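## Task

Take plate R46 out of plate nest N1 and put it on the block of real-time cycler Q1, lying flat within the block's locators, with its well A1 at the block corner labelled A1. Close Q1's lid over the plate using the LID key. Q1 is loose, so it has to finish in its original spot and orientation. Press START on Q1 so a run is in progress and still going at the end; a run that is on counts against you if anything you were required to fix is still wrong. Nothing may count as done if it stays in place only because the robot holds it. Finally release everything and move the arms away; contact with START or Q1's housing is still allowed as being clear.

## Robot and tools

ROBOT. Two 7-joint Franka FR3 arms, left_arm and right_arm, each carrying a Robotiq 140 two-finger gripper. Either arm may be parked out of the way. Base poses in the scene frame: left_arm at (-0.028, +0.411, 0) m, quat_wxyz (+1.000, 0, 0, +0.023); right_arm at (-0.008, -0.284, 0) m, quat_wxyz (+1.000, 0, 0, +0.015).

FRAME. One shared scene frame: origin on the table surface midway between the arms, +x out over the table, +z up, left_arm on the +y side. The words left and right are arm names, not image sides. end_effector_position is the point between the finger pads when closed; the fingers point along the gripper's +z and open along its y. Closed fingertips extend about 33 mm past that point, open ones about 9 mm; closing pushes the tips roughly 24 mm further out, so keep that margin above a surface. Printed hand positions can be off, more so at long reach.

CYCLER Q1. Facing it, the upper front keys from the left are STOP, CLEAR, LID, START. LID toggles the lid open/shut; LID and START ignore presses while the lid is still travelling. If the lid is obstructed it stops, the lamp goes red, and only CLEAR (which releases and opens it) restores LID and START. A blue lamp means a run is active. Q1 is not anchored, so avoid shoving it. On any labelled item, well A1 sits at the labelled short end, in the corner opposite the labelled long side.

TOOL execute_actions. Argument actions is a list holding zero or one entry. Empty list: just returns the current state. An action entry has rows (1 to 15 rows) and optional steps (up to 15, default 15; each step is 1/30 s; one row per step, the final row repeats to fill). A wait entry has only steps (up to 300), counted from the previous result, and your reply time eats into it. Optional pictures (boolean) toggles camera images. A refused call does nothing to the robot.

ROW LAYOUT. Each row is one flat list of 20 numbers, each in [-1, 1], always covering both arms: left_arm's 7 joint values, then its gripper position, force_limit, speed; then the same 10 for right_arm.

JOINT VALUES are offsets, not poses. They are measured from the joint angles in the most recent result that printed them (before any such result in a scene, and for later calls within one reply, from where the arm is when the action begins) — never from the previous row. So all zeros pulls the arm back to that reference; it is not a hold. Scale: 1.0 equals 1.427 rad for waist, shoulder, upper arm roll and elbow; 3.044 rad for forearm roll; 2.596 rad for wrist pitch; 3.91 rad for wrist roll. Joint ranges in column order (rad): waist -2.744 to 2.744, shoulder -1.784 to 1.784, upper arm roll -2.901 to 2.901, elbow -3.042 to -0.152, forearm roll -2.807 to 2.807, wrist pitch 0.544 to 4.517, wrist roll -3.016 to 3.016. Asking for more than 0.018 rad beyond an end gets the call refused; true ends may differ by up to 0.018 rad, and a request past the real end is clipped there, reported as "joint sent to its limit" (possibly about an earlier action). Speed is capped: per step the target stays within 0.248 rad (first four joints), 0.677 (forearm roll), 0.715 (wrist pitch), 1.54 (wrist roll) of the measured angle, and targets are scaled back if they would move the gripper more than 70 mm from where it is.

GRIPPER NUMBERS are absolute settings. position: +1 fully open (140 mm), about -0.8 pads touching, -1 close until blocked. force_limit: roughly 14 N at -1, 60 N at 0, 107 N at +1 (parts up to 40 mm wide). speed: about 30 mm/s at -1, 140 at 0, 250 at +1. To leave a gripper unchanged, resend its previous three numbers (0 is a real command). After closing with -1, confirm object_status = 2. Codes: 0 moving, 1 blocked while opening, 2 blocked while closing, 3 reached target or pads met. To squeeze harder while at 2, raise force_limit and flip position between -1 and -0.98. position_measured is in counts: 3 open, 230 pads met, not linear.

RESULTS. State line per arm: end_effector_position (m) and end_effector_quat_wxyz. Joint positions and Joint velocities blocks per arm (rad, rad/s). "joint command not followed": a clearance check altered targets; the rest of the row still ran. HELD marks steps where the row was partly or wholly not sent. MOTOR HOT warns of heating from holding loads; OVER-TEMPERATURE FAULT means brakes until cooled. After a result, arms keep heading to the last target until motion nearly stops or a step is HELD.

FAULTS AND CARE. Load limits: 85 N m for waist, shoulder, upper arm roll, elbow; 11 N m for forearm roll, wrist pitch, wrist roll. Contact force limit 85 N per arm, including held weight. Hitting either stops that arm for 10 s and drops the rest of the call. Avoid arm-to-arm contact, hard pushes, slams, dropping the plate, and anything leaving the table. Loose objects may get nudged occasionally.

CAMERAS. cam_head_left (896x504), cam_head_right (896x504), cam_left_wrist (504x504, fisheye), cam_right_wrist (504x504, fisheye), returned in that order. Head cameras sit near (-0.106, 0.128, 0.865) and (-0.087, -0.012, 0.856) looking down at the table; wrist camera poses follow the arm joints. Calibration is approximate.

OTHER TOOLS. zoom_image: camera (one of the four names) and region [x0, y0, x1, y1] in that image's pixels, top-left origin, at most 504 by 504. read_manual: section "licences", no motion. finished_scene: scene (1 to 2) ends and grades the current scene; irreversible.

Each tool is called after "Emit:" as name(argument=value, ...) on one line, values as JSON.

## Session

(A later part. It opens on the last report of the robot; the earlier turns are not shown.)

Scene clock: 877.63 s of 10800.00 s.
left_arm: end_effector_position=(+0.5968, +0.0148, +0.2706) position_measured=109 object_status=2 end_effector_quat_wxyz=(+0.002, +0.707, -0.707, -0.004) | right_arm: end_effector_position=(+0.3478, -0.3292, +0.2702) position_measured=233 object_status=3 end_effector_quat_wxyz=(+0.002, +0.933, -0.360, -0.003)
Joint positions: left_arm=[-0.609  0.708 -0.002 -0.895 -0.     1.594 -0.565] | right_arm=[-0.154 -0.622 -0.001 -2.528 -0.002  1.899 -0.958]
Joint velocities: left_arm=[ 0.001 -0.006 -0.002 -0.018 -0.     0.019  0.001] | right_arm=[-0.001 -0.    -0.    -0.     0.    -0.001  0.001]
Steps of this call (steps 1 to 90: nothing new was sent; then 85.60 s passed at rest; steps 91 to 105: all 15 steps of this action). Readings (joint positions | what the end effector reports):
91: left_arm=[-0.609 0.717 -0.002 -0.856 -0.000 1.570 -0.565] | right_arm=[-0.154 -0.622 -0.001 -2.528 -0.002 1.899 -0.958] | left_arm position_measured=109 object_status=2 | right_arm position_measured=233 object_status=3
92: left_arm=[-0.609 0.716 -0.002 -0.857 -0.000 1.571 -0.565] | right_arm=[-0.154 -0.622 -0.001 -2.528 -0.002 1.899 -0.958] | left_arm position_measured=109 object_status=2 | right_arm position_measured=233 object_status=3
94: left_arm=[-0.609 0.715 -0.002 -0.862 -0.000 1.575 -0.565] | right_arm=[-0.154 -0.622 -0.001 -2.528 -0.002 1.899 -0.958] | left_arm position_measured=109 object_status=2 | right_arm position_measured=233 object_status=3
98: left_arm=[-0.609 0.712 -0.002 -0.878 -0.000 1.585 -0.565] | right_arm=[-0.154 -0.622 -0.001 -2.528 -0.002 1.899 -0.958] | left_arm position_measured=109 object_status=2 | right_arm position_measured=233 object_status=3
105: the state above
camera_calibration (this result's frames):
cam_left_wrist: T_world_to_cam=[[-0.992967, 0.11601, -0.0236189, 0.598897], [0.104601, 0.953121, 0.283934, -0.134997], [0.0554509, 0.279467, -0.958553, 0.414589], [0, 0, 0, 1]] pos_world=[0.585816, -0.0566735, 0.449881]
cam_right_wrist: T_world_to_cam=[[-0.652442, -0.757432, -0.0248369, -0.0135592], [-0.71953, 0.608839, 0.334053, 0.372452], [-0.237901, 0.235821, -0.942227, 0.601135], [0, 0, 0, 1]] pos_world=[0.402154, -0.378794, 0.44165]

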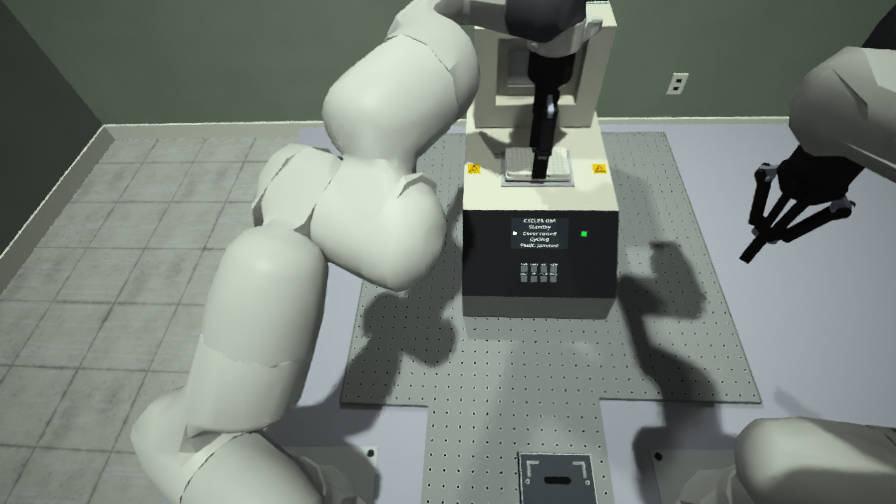

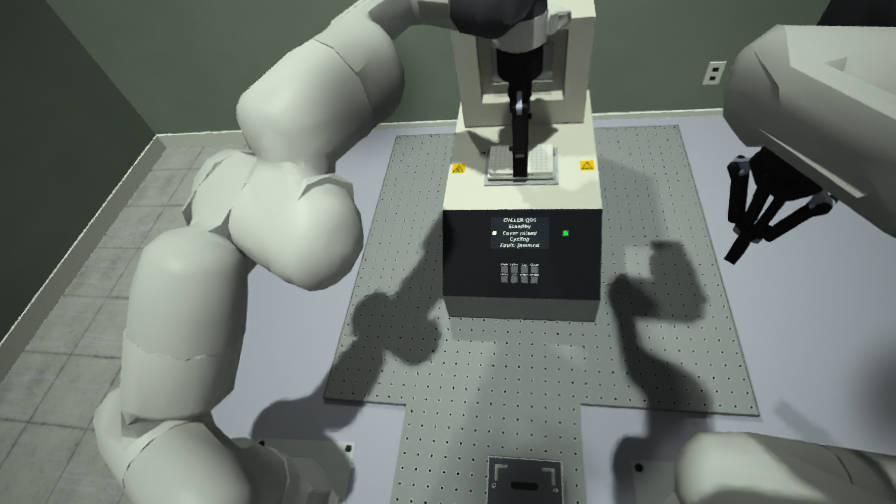

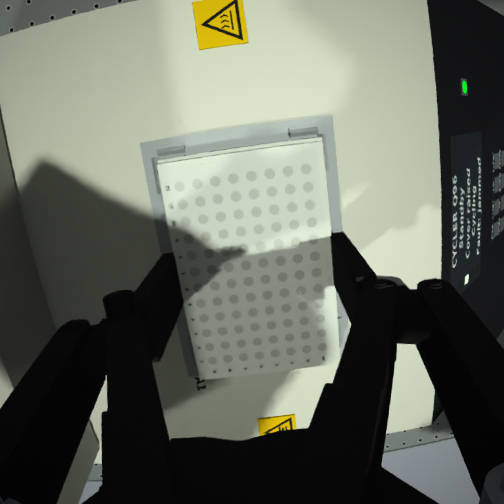

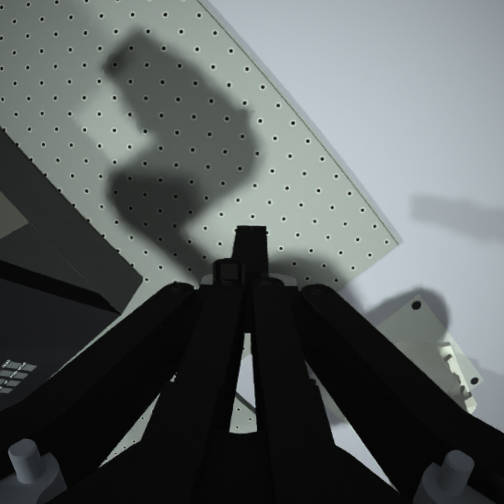

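Emit:
execute_actions(actions=[])

Emit:
zoom_image(camera="cam_left_wrist", region=[135, 105, 355, 225])

Emit:
zoom_image(camera="cam_head_left", region=[490, 130, 590, 195])

Scene clock: 884.90 s of 10800.00 s.
left_arm: end_effector_position=(+0.5976, +0.0144, +0.2714) position_measured=109 object_status=2 end_effector_quat_wxyz=(+0.001, +0.707, -0.707, -0.002) | right_arm: end_effector_position=(+0.3478, -0.3292, +0.2702) position_measured=233 object_status=3 end_effector_quat_wxyz=(+0.002, +0.933, -0.360, -0.003)
Joint positions: left_arm=[-0.609  0.706 -0.002 -0.896 -0.     1.598 -0.565] | right_arm=[-0.154 -0.622 -0.001 -2.528 -0.002  1.899 -0.958]
Joint velocities: left_arm=[-0.     0.001  0.002  0.     0.001  0.001  0.   ] | right_arm=[ 0.     0.     0.    -0.    -0.001 -0.    -0.   ]
Steps of this call (steps 1 to 15: the robot went on to your last target; steps 16 to 90: nothing new was sent; then 4.27 s passed at rest). Readings (joint positions | what the end effector reports):
1: left_arm=[-0.609 0.708 -0.002 -0.895 -0.000 1.595 -0.565] | right_arm=[-0.154 -0.622 -0.001 -2.528 -0.002 1.899 -0.958] | left_arm position_measured=109 object_status=2 | right_arm position_measured=233 object_status=3
2: left_arm=[-0.609 0.707 -0.002 -0.895 -0.000 1.595 -0.565] | right_arm=[-0.154 -0.622 -0.001 -2.528 -0.002 1.899 -0.958] | left_arm position_measured=109 object_status=2 | right_arm position_measured=233 object_status=3
4: left_arm=[-0.609 0.707 -0.002 -0.896 -0.000 1.596 -0.565] | right_arm=[-0.154 -0.622 -0.001 -2.528 -0.002 1.899 -0.958] | left_arm position_measured=109 object_status=2 | right_arm position_measured=233 object_status=3
8: left_arm=[-0.609 0.706 -0.002 -0.896 -0.000 1.597 -0.565] | right_arm=[-0.154 -0.622 -0.001 -2.528 -0.002 1.899 -0.958] | left_arm position_measured=109 object_status=2 | right_arm position_measured=233 object_status=3
90: the state above
All arms were judged still, so your last target was given up. Only a new action makes them travel on or press farther. Fingers that are still opening or closing keep moving.
camera_calibration (this result's frames):
cam_left_wrist: T_world_to_cam=[[-0.992887, 0.115955, -0.0270264, 0.600618], [0.103693, 0.953694, 0.28234, -0.133878], [0.0585138, 0.277529, -0.958934, 0.413774], [0, 0, 0, 1]] pos_world=[0.586016, -0.0568004, 0.450814]
cam_right_wrist: T_world_to_cam=[[-0.652442, -0.757432, -0.0248369, -0.0135592], [-0.71953, 0.608839, 0.334053, 0.372452], [-0.237901, 0.235821, -0.942227, 0.601135], [0, 0, 0, 1]] pos_world=[0.402154, -0.378794, 0.44165]

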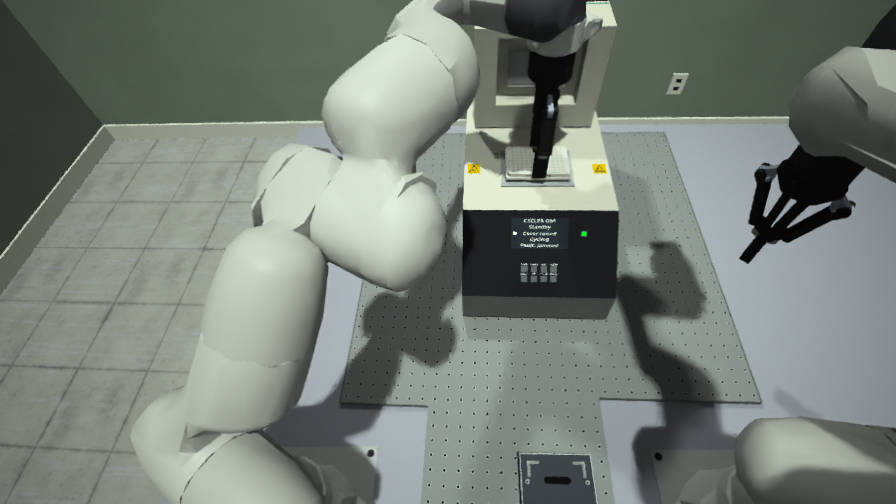

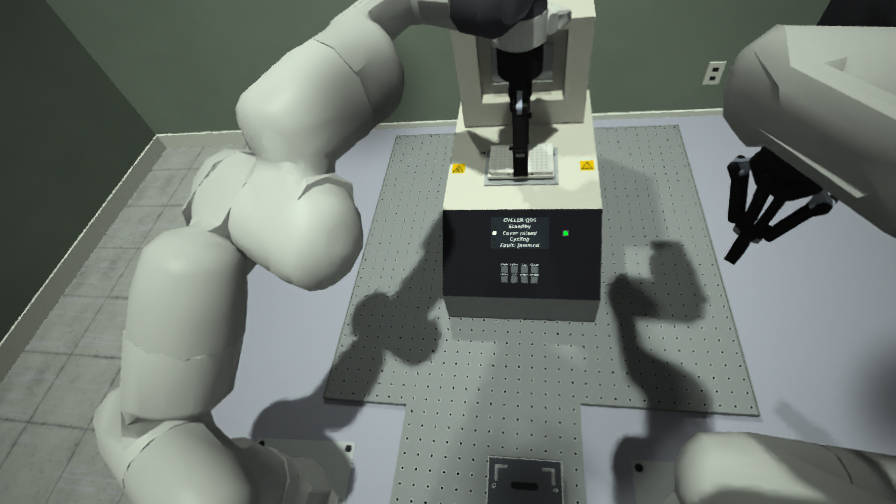

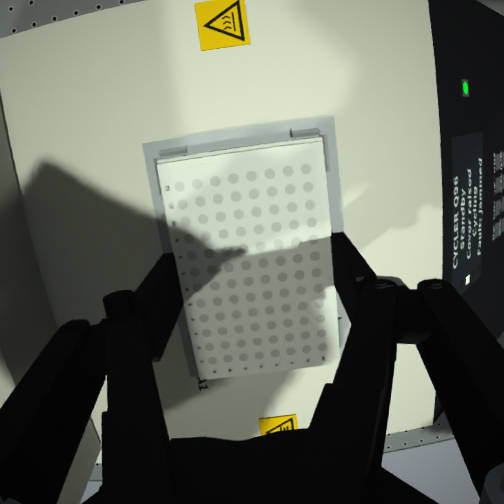

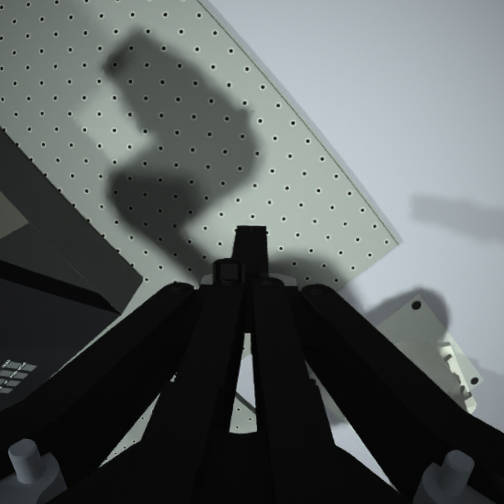

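Region (135, 105, 355, 225) of cam_left_wrist's 504x504 image, scaled by 2.291, with more detail than that image has; it fills the top 275 rows of this view, and the rest is white.

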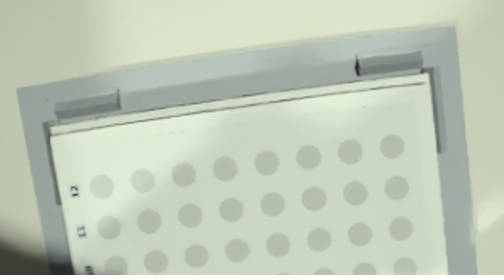

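Region (490, 130, 590, 195) of cam_head_left's 896x504 image, scaled by 5.040, with more detail than that image has; it fills the top 328 rows of this view, and the rest is white.

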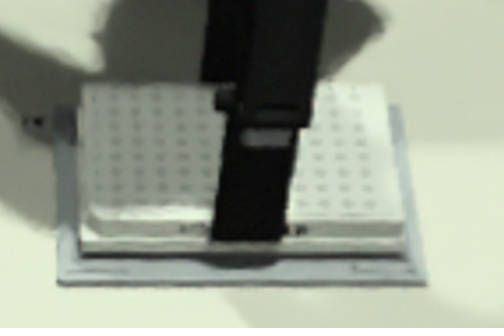

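Emit:
zoom_image(camera="cam_left_wrist", region=[270, 110, 350, 180])

Emit:
zoom_image(camera="cam_left_wrist", region=[135, 135, 215, 205])

Emit:
zoom_image(camera="cam_head_right", region=[475, 135, 570, 195])

Region (270, 110, 350, 180) of cam_left_wrist's 504x504 image, scaled by 6.300, with more detail than that image has; it fills the top 441 rows of this view, and the rest is white.

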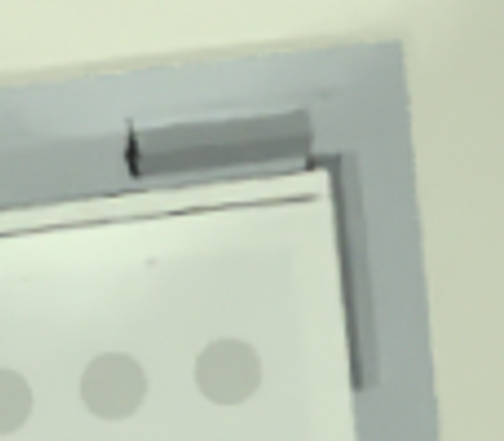

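Region (135, 135, 215, 205) of cam_left_wrist's 504x504 image, scaled by 6.300, with more detail than that image has; it fills the top 441 rows of this view, and the rest is white.

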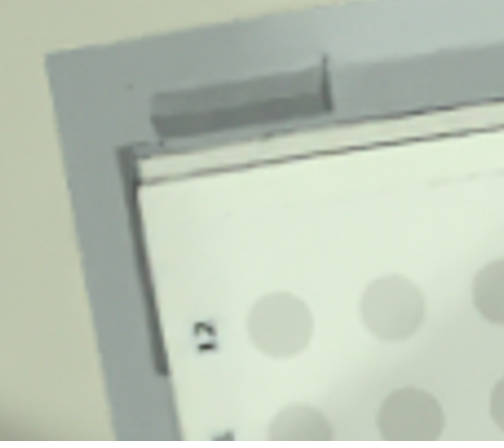

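Region (475, 135, 570, 195) of cam_head_right's 896x504 image, scaled by 5.305, with more detail than that image has; it fills the top 318 rows of this view, and the rest is white.

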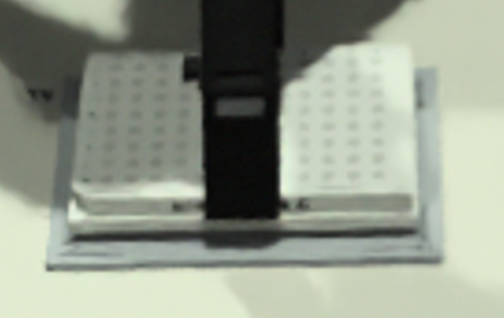

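Emit:
execute_actions(actions=[{"rows": [
[0,-0.0018,0,-0.0018,0,0.0032,0,-1,-0.3,-0.7,0,0,0,0,0,0,0,-1,0,0.5],
[0,-0.0026,0,-0.0038,0,0.0045,0,-1,-0.3,-0.7,0,0,0,0,0,0,0,-1,0,0.5],
[0,-0.0033,0,-0.0060,0,0.0056,0,-1,-0.3,-0.7,0,0,0,0,0,0,0,-1,0,0.5],
[0,-0.0040,0,-0.0082,0,0.0067,0,-1,-0.3,-0.7,0,0,0,0,0,0,0,-1,0,0.5],
[0,-0.0046,0,-0.0104,0,0.0077,0,-1,-0.3,-0.7,0,0,0,0,0,0,0,-1,0,0.5],
[0,-0.0052,0,-0.0126,0,0.0086,0,-1,-0.3,-0.7,0,0,0,0,0,0,0,-1,0,0.5],
[0,-0.0058,0,-0.0148,0,0.0095,0,-1,-0.3,-0.7,0,0,0,0,0,0,0,-1,0,0.5],
[0,-0.0063,0,-0.0170,0,0.0102,0,-1,-0.3,-0.7,0,0,0,0,0,0,0,-1,0,0.5],
[0,-0.0068,0,-0.0191,0,0.0108,0,-1,-0.3,-0.7,0,0,0,0,0,0,0,-1,0,0.5],
[0,-0.0072,0,-0.0211,0,0.0112,0,-1,-0.3,-0.7,0,0,0,0,0,0,0,-1,0,0.5],
[0,-0.0074,0,-0.0229,0,0.0112,0,-1,-0.3,-0.7,0,0,0,0,0,0,0,-1,0,0.5],
[0,-0.0074,0,-0.0245,0,0.0112,0,-1,-0.3,-0.7,0,0,0,0,0,0,0,-1,0,0.5]
], "steps": 15}], pictures=false)

Emit:
execute_actions(actions=[{"steps": 8}])

Emit:
zoom_image(camera="cam_left_wrist", region=[135, 105, 355, 225])

Emit:
zoom_image(camera="cam_head_left", region=[490, 130, 590, 195])

Scene clock: 940.90 s of 10800.00 s.
left_arm: end_effector_position=(+0.5977, +0.0143, +0.2663) position_measured=109 object_status=2 end_effector_quat_wxyz=(+0.001, +0.707, -0.707, -0.001) | right_arm: end_effector_position=(+0.3478, -0.3292, +0.2702) position_measured=233 object_status=3 end_effector_quat_wxyz=(+0.002, +0.933, -0.360, -0.003)
Joint positions: left_arm=[-0.609  0.696 -0.002 -0.927 -0.     1.621 -0.565] | right_arm=[-0.154 -0.622 -0.001 -2.528 -0.002  1.899 -0.958]
Joint velocities: left_arm=[-0.001 -0.002  0.    -0.021 -0.     0.018 -0.   ] | right_arm=[ 0.001 -0.001 -0.001  0.     0.    -0.001  0.001]
Steps of this call (steps 1 to 90: nothing new was sent; then 52.50 s passed at rest; steps 91 to 105: all 15 steps of this action). Readings (joint positions | what the end effector reports):
91: left_arm=[-0.609 0.706 -0.002 -0.896 -0.000 1.599 -0.565] | right_arm=[-0.154 -0.622 -0.001 -2.528 -0.002 1.899 -0.958] | left_arm position_measured=109 object_status=2 | right_arm position_measured=233 object_status=3
92: left_arm=[-0.609 0.706 -0.002 -0.897 -0.000 1.600 -0.565] | right_arm=[-0.154 -0.622 -0.001 -2.528 -0.002 1.899 -0.958] | left_arm position_measured=109 object_status=2 | right_arm position_measured=233 object_status=3
94: left_arm=[-0.609 0.704 -0.002 -0.901 -0.000 1.603 -0.565] | right_arm=[-0.154 -0.622 -0.001 -2.528 -0.002 1.899 -0.958] | left_arm position_measured=109 object_status=2 | right_arm position_measured=233 object_status=3
98: left_arm=[-0.609 0.701 -0.002 -0.912 -0.000 1.611 -0.565] | right_arm=[-0.154 -0.622 -0.001 -2.528 -0.002 1.899 -0.958] | left_arm position_measured=109 object_status=2 | right_arm position_measured=233 object_status=3
105: the state above

Scene clock: 941.17 s of 10800.00 s.
left_arm: end_effector_position=(+0.5979, +0.0142, +0.2662) position_measured=109 object_status=2 end_effector_quat_wxyz=(+0.001, +0.707, -0.707, -0.001) | right_arm: end_effector_position=(+0.3478, -0.3292, +0.2702) position_measured=233 object_status=3 end_effector_quat_wxyz=(+0.002, +0.933, -0.360, -0.003)
Joint positions: left_arm=[-0.609  0.695 -0.002 -0.928 -0.     1.622 -0.565] | right_arm=[-0.154 -0.622 -0.001 -2.528 -0.002  1.899 -0.958]
Joint velocities: left_arm=[ 0.001 -0.001  0.001  0.001 -0.     0.001 -0.   ] | right_arm=[-0.     0.001  0.     0.    -0.     0.001  0.   ]
Steps of this call (steps 1 to 8: the robot went on to your last target). Readings (joint positions | what the end effector reports):
1: left_arm=[-0.609 0.696 -0.002 -0.927 -0.000 1.621 -0.565] | right_arm=[-0.154 -0.622 -0.001 -2.528 -0.002 1.899 -0.958] | left_arm position_measured=109 object_status=2 | right_arm position_measured=233 object_status=3
2: left_arm=[-0.609 0.696 -0.002 -0.927 -0.000 1.621 -0.565] | right_arm=[-0.154 -0.622 -0.001 -2.528 -0.002 1.899 -0.958] | left_arm position_measured=109 object_status=2 | right_arm position_measured=233 object_status=3
4: left_arm=[-0.609 0.696 -0.002 -0.928 -0.000 1.622 -0.565] | right_arm=[-0.154 -0.622 -0.001 -2.528 -0.002 1.899 -0.958] | left_arm position_measured=109 object_status=2 | right_arm position_measured=233 object_status=3
8: the state above
camera_calibration (this result's frames):
cam_left_wrist: T_world_to_cam=[[-0.992816, 0.115913, -0.0296793, 0.601425], [0.102994, 0.954133, 0.281109, -0.131537], [0.0609023, 0.276032, -0.959217, 0.407534], [0, 0, 0, 1]] pos_world=[0.585832, -0.0567019, 0.44574]
cam_right_wrist: T_world_to_cam=[[-0.652441, -0.757432, -0.024837, -0.0135592], [-0.71953, 0.608839, 0.334053, 0.372452], [-0.237901, 0.235821, -0.942227, 0.601135], [0, 0, 0, 1]] pos_world=[0.402154, -0.378794, 0.44165]

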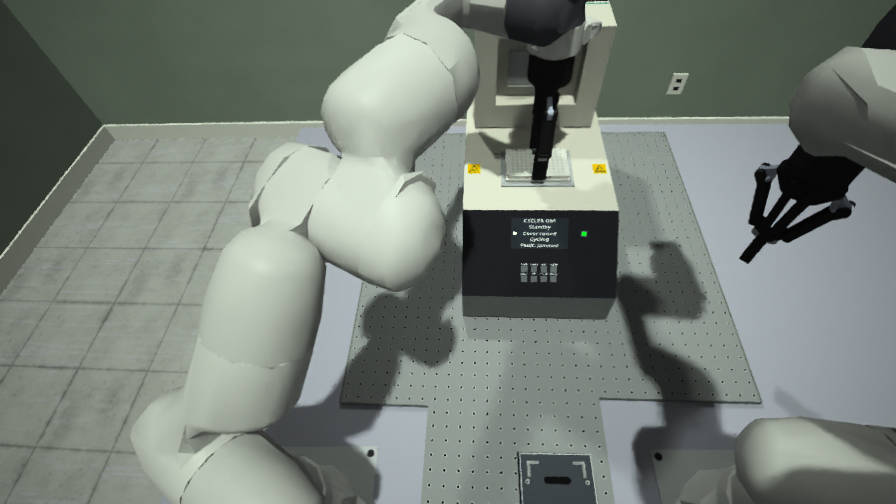

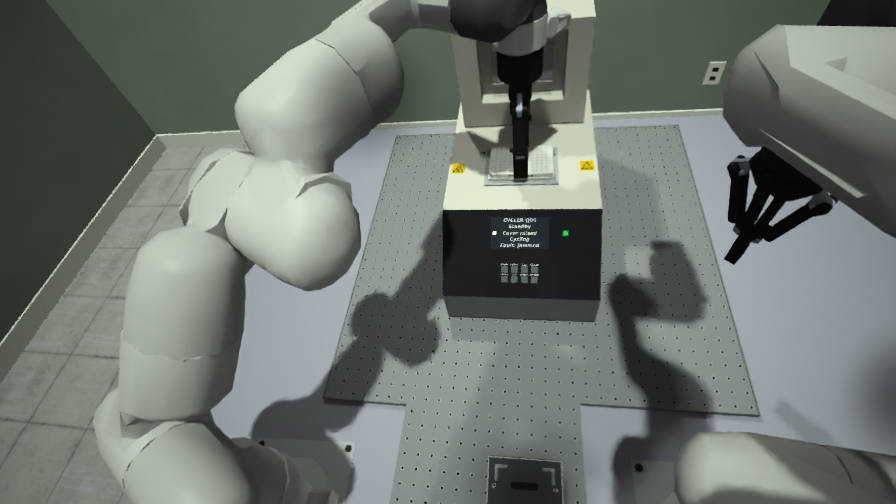

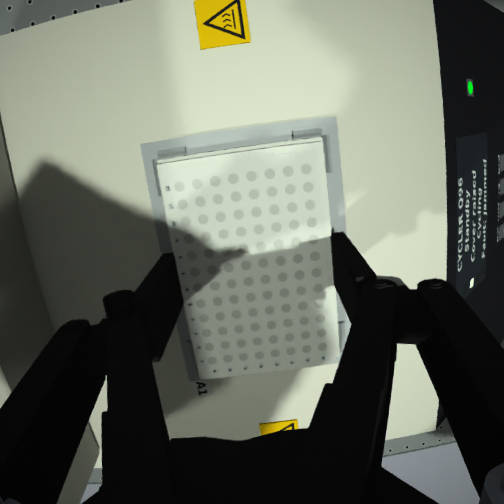

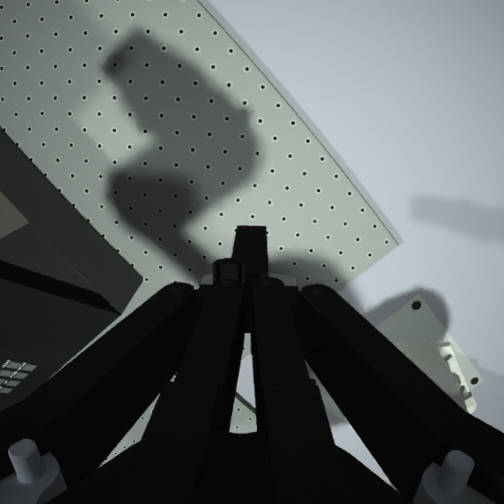

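Region (135, 105, 355, 225) of cam_left_wrist's 504x504 image, scaled by 2.291, with more detail than that image has; it fills the top 275 rows of this view, and the rest is white.

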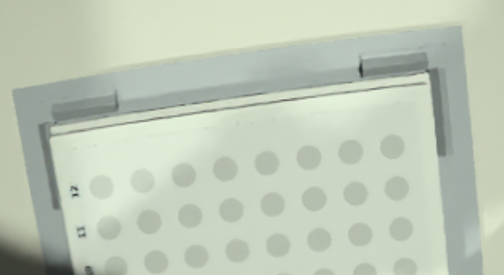

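Region (490, 130, 590, 195) of cam_head_left's 896x504 image, scaled by 5.040, with more detail than that image has; it fills the top 328 rows of this view, and the rest is white.

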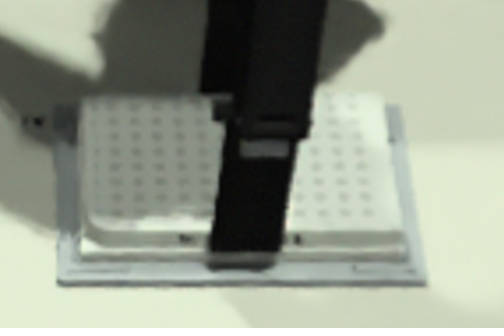

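Emit:
execute_actions(actions=[{"rows": [
[0,-0.0006,0,-0.0018,0,0.0022,0,-1,-0.3,-0.7,0,0,0,0,0,0,0,-1,0,0.5],
[0,-0.0009,0,-0.0032,0,0.0030,0,-1,-0.3,-0.7,0,0,0,0,0,0,0,-1,0,0.5],
[0,-0.0012,0,-0.0046,0,0.0037,0,-1,-0.3,-0.7,0,0,0,0,0,0,0,-1,0,0.5],
[0,-0.0014,0,-0.0060,0,0.0044,0,-1,-0.3,-0.7,0,0,0,0,0,0,0,-1,0,0.5],
[0,-0.0016,0,-0.0074,0,0.0050,0,-1,-0.3,-0.7,0,0,0,0,0,0,0,-1,0,0.5],
[0,-0.0018,0,-0.0088,0,0.0056,0,-1,-0.3,-0.7,0,0,0,0,0,0,0,-1,0,0.5],
[0,-0.0020,0,-0.0102,0,0.0061,0,-1,-0.3,-0.7,0,0,0,0,0,0,0,-1,0,0.5],
[0,-0.0021,0,-0.0116,0,0.0066,0,-1,-0.3,-0.7,0,0,0,0,0,0,0,-1,0,0.5],
[0,-0.0021,0,-0.0129,0,0.0069,0,-1,-0.3,-0.7,0,0,0,0,0,0,0,-1,0,0.5],
[0,-0.0021,0,-0.0140,0,0.0069,0,-1,-0.3,-0.7,0,0,0,0,0,0,0,-1,0,0.5]
], "steps": 15}], pictures=false)

Emit:
execute_actions(actions=[{"steps": 6}])

Emit:
zoom_image(camera="cam_left_wrist", region=[135, 105, 355, 225])

Emit:
zoom_image(camera="cam_head_left", region=[490, 130, 590, 195])

Scene clock: 966.93 s of 10800.00 s.
left_arm: end_effector_position=(+0.5979, +0.0142, +0.2660) position_measured=109 object_status=2 end_effector_quat_wxyz=(+0.000, +0.707, -0.707, +0.001) | right_arm: end_effector_position=(+0.3478, -0.3292, +0.2702) position_measured=233 object_status=3 end_effector_quat_wxyz=(+0.002, +0.933, -0.360, -0.003)
Joint positions: left_arm=[-0.609  0.687 -0.002 -0.943 -0.     1.633 -0.565] | right_arm=[-0.154 -0.622 -0.001 -2.528 -0.002  1.899 -0.958]
Joint velocities: left_arm=[ 0.    -0.001 -0.    -0.008  0.001  0.005 -0.   ] | right_arm=[-0.001  0.001  0.001 -0.     0.     0.001  0.   ]
Steps of this call (steps 1 to 15: the robot went on to your last target; steps 16 to 90: nothing new was sent; then 22.27 s passed at rest; steps 91 to 105: all 15 steps of this action). Readings (joint positions | what the end effector reports):
91: left_arm=[-0.609 0.695 -0.002 -0.929 -0.000 1.623 -0.565] | right_arm=[-0.154 -0.622 -0.001 -2.528 -0.002 1.899 -0.958] | left_arm position_measured=109 object_status=2 | right_arm position_measured=233 object_status=3
92: left_arm=[-0.609 0.695 -0.002 -0.929 -0.000 1.623 -0.565] | right_arm=[-0.154 -0.622 -0.001 -2.528 -0.002 1.899 -0.958] | left_arm position_measured=109 object_status=2 | right_arm position_measured=233 object_status=3
94: left_arm=[-0.609 0.694 -0.002 -0.931 -0.000 1.624 -0.565] | right_arm=[-0.154 -0.622 -0.001 -2.528 -0.002 1.899 -0.958] | left_arm position_measured=109 object_status=2 | right_arm position_measured=233 object_status=3
98: left_arm=[-0.609 0.691 -0.002 -0.937 -0.000 1.629 -0.565] | right_arm=[-0.154 -0.622 -0.001 -2.528 -0.002 1.899 -0.958] | left_arm position_measured=109 object_status=2 | right_arm position_measured=233 object_status=3
105: the state above

Scene clock: 967.13 s of 10800.00 s.
left_arm: end_effector_position=(+0.5979, +0.0142, +0.2660) position_measured=109 object_status=2 end_effector_quat_wxyz=(+0.000, +0.707, -0.707, +0.001) | right_arm: end_effector_position=(+0.3478, -0.3292, +0.2702) position_measured=233 object_status=3 end_effector_quat_wxyz=(+0.002, +0.933, -0.360, -0.003)
Joint positions: left_arm=[-0.609  0.687 -0.002 -0.943 -0.     1.633 -0.565] | right_arm=[-0.154 -0.622 -0.001 -2.528 -0.002  1.899 -0.958]
Joint velocities: left_arm=[ 0.    -0.002 -0.001 -0.001 -0.001  0.002  0.   ] | right_arm=[-0.     0.    -0.001 -0.001  0.001 -0.001  0.   ]
Steps of this call (steps 1 to 6: the robot went on to your last target). Readings (joint positions | what the end effector reports):
1: left_arm=[-0.609 0.687 -0.002 -0.943 -0.000 1.633 -0.565] | right_arm=[-0.154 -0.622 -0.001 -2.528 -0.002 1.899 -0.958] | left_arm position_measured=109 object_status=2 | right_arm position_measured=233 object_status=3
2: left_arm=[-0.609 0.687 -0.002 -0.943 -0.000 1.633 -0.565] | right_arm=[-0.154 -0.622 -0.001 -2.528 -0.002 1.899 -0.958] | left_arm position_measured=109 object_status=2 | right_arm position_measured=233 object_status=3
4: left_arm=[-0.609 0.687 -0.002 -0.943 -0.000 1.633 -0.565] | right_arm=[-0.154 -0.622 -0.001 -2.528 -0.002 1.899 -0.958] | left_arm position_measured=109 object_status=2 | right_arm position_measured=233 object_status=3
6: the state above
camera_calibration (this result's frames):
cam_left_wrist: T_world_to_cam=[[-0.992719, 0.115855, -0.0329608, 0.60223], [0.102132, 0.954676, 0.279575, -0.130564], [0.063857, 0.274174, -0.959558, 0.4057], [0, 0, 0, 1]] pos_world=[0.585273, -0.0563568, 0.445646]
cam_right_wrist: T_world_to_cam=[[-0.652442, -0.757432, -0.0248369, -0.0135592], [-0.71953, 0.608839, 0.334053, 0.372452], [-0.237901, 0.235821, -0.942227, 0.601135], [0, 0, 0, 1]] pos_world=[0.402154, -0.378794, 0.44165]

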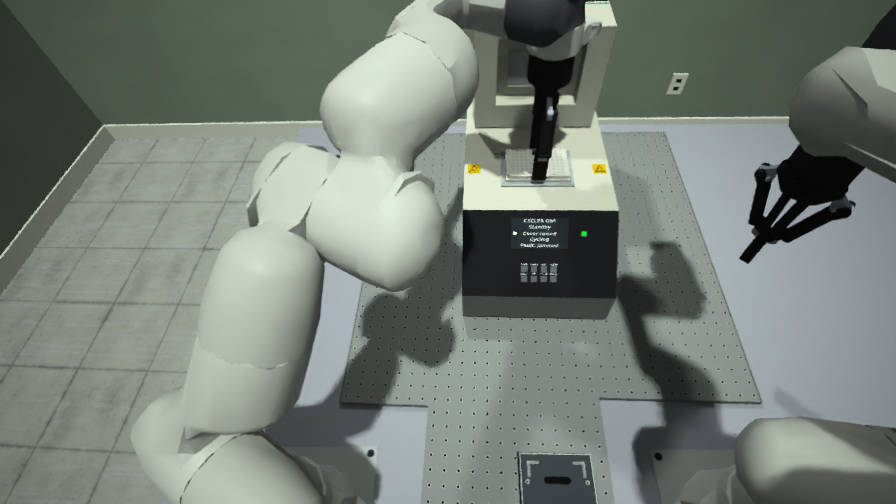

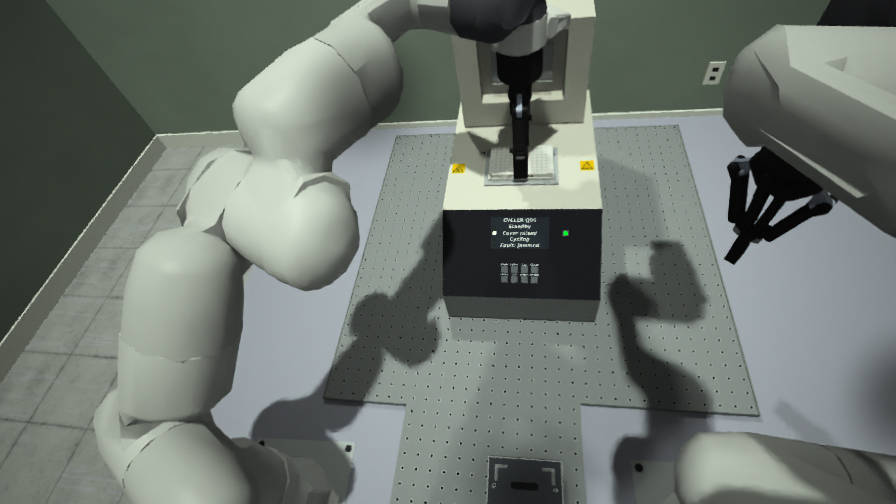

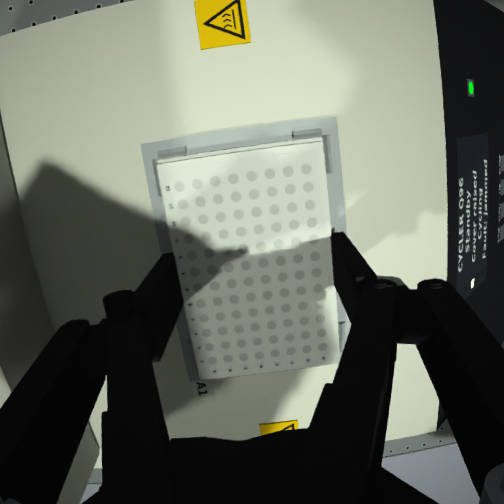

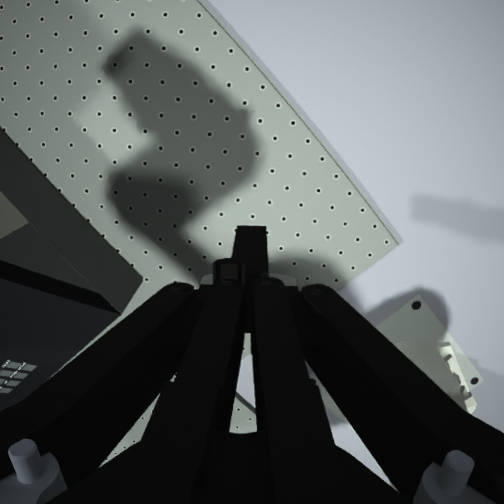

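Region (135, 105, 355, 225) of cam_left_wrist's 504x504 image, scaled by 2.291, with more detail than that image has; it fills the top 275 rows of this view, and the rest is white.

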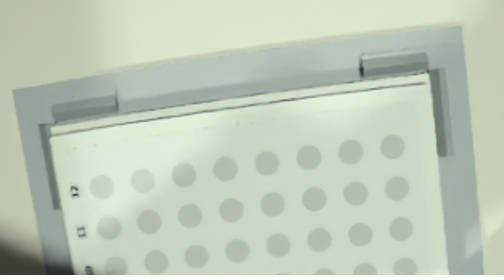

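Region (490, 130, 590, 195) of cam_head_left's 896x504 image, scaled by 5.040, with more detail than that image has; it fills the top 328 rows of this view, and the rest is white.

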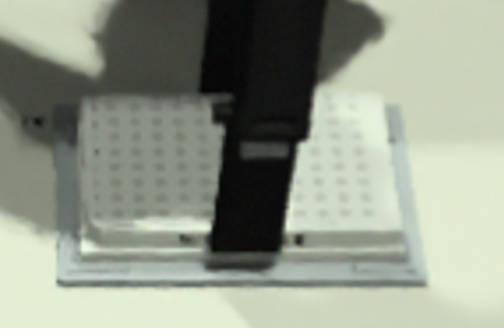

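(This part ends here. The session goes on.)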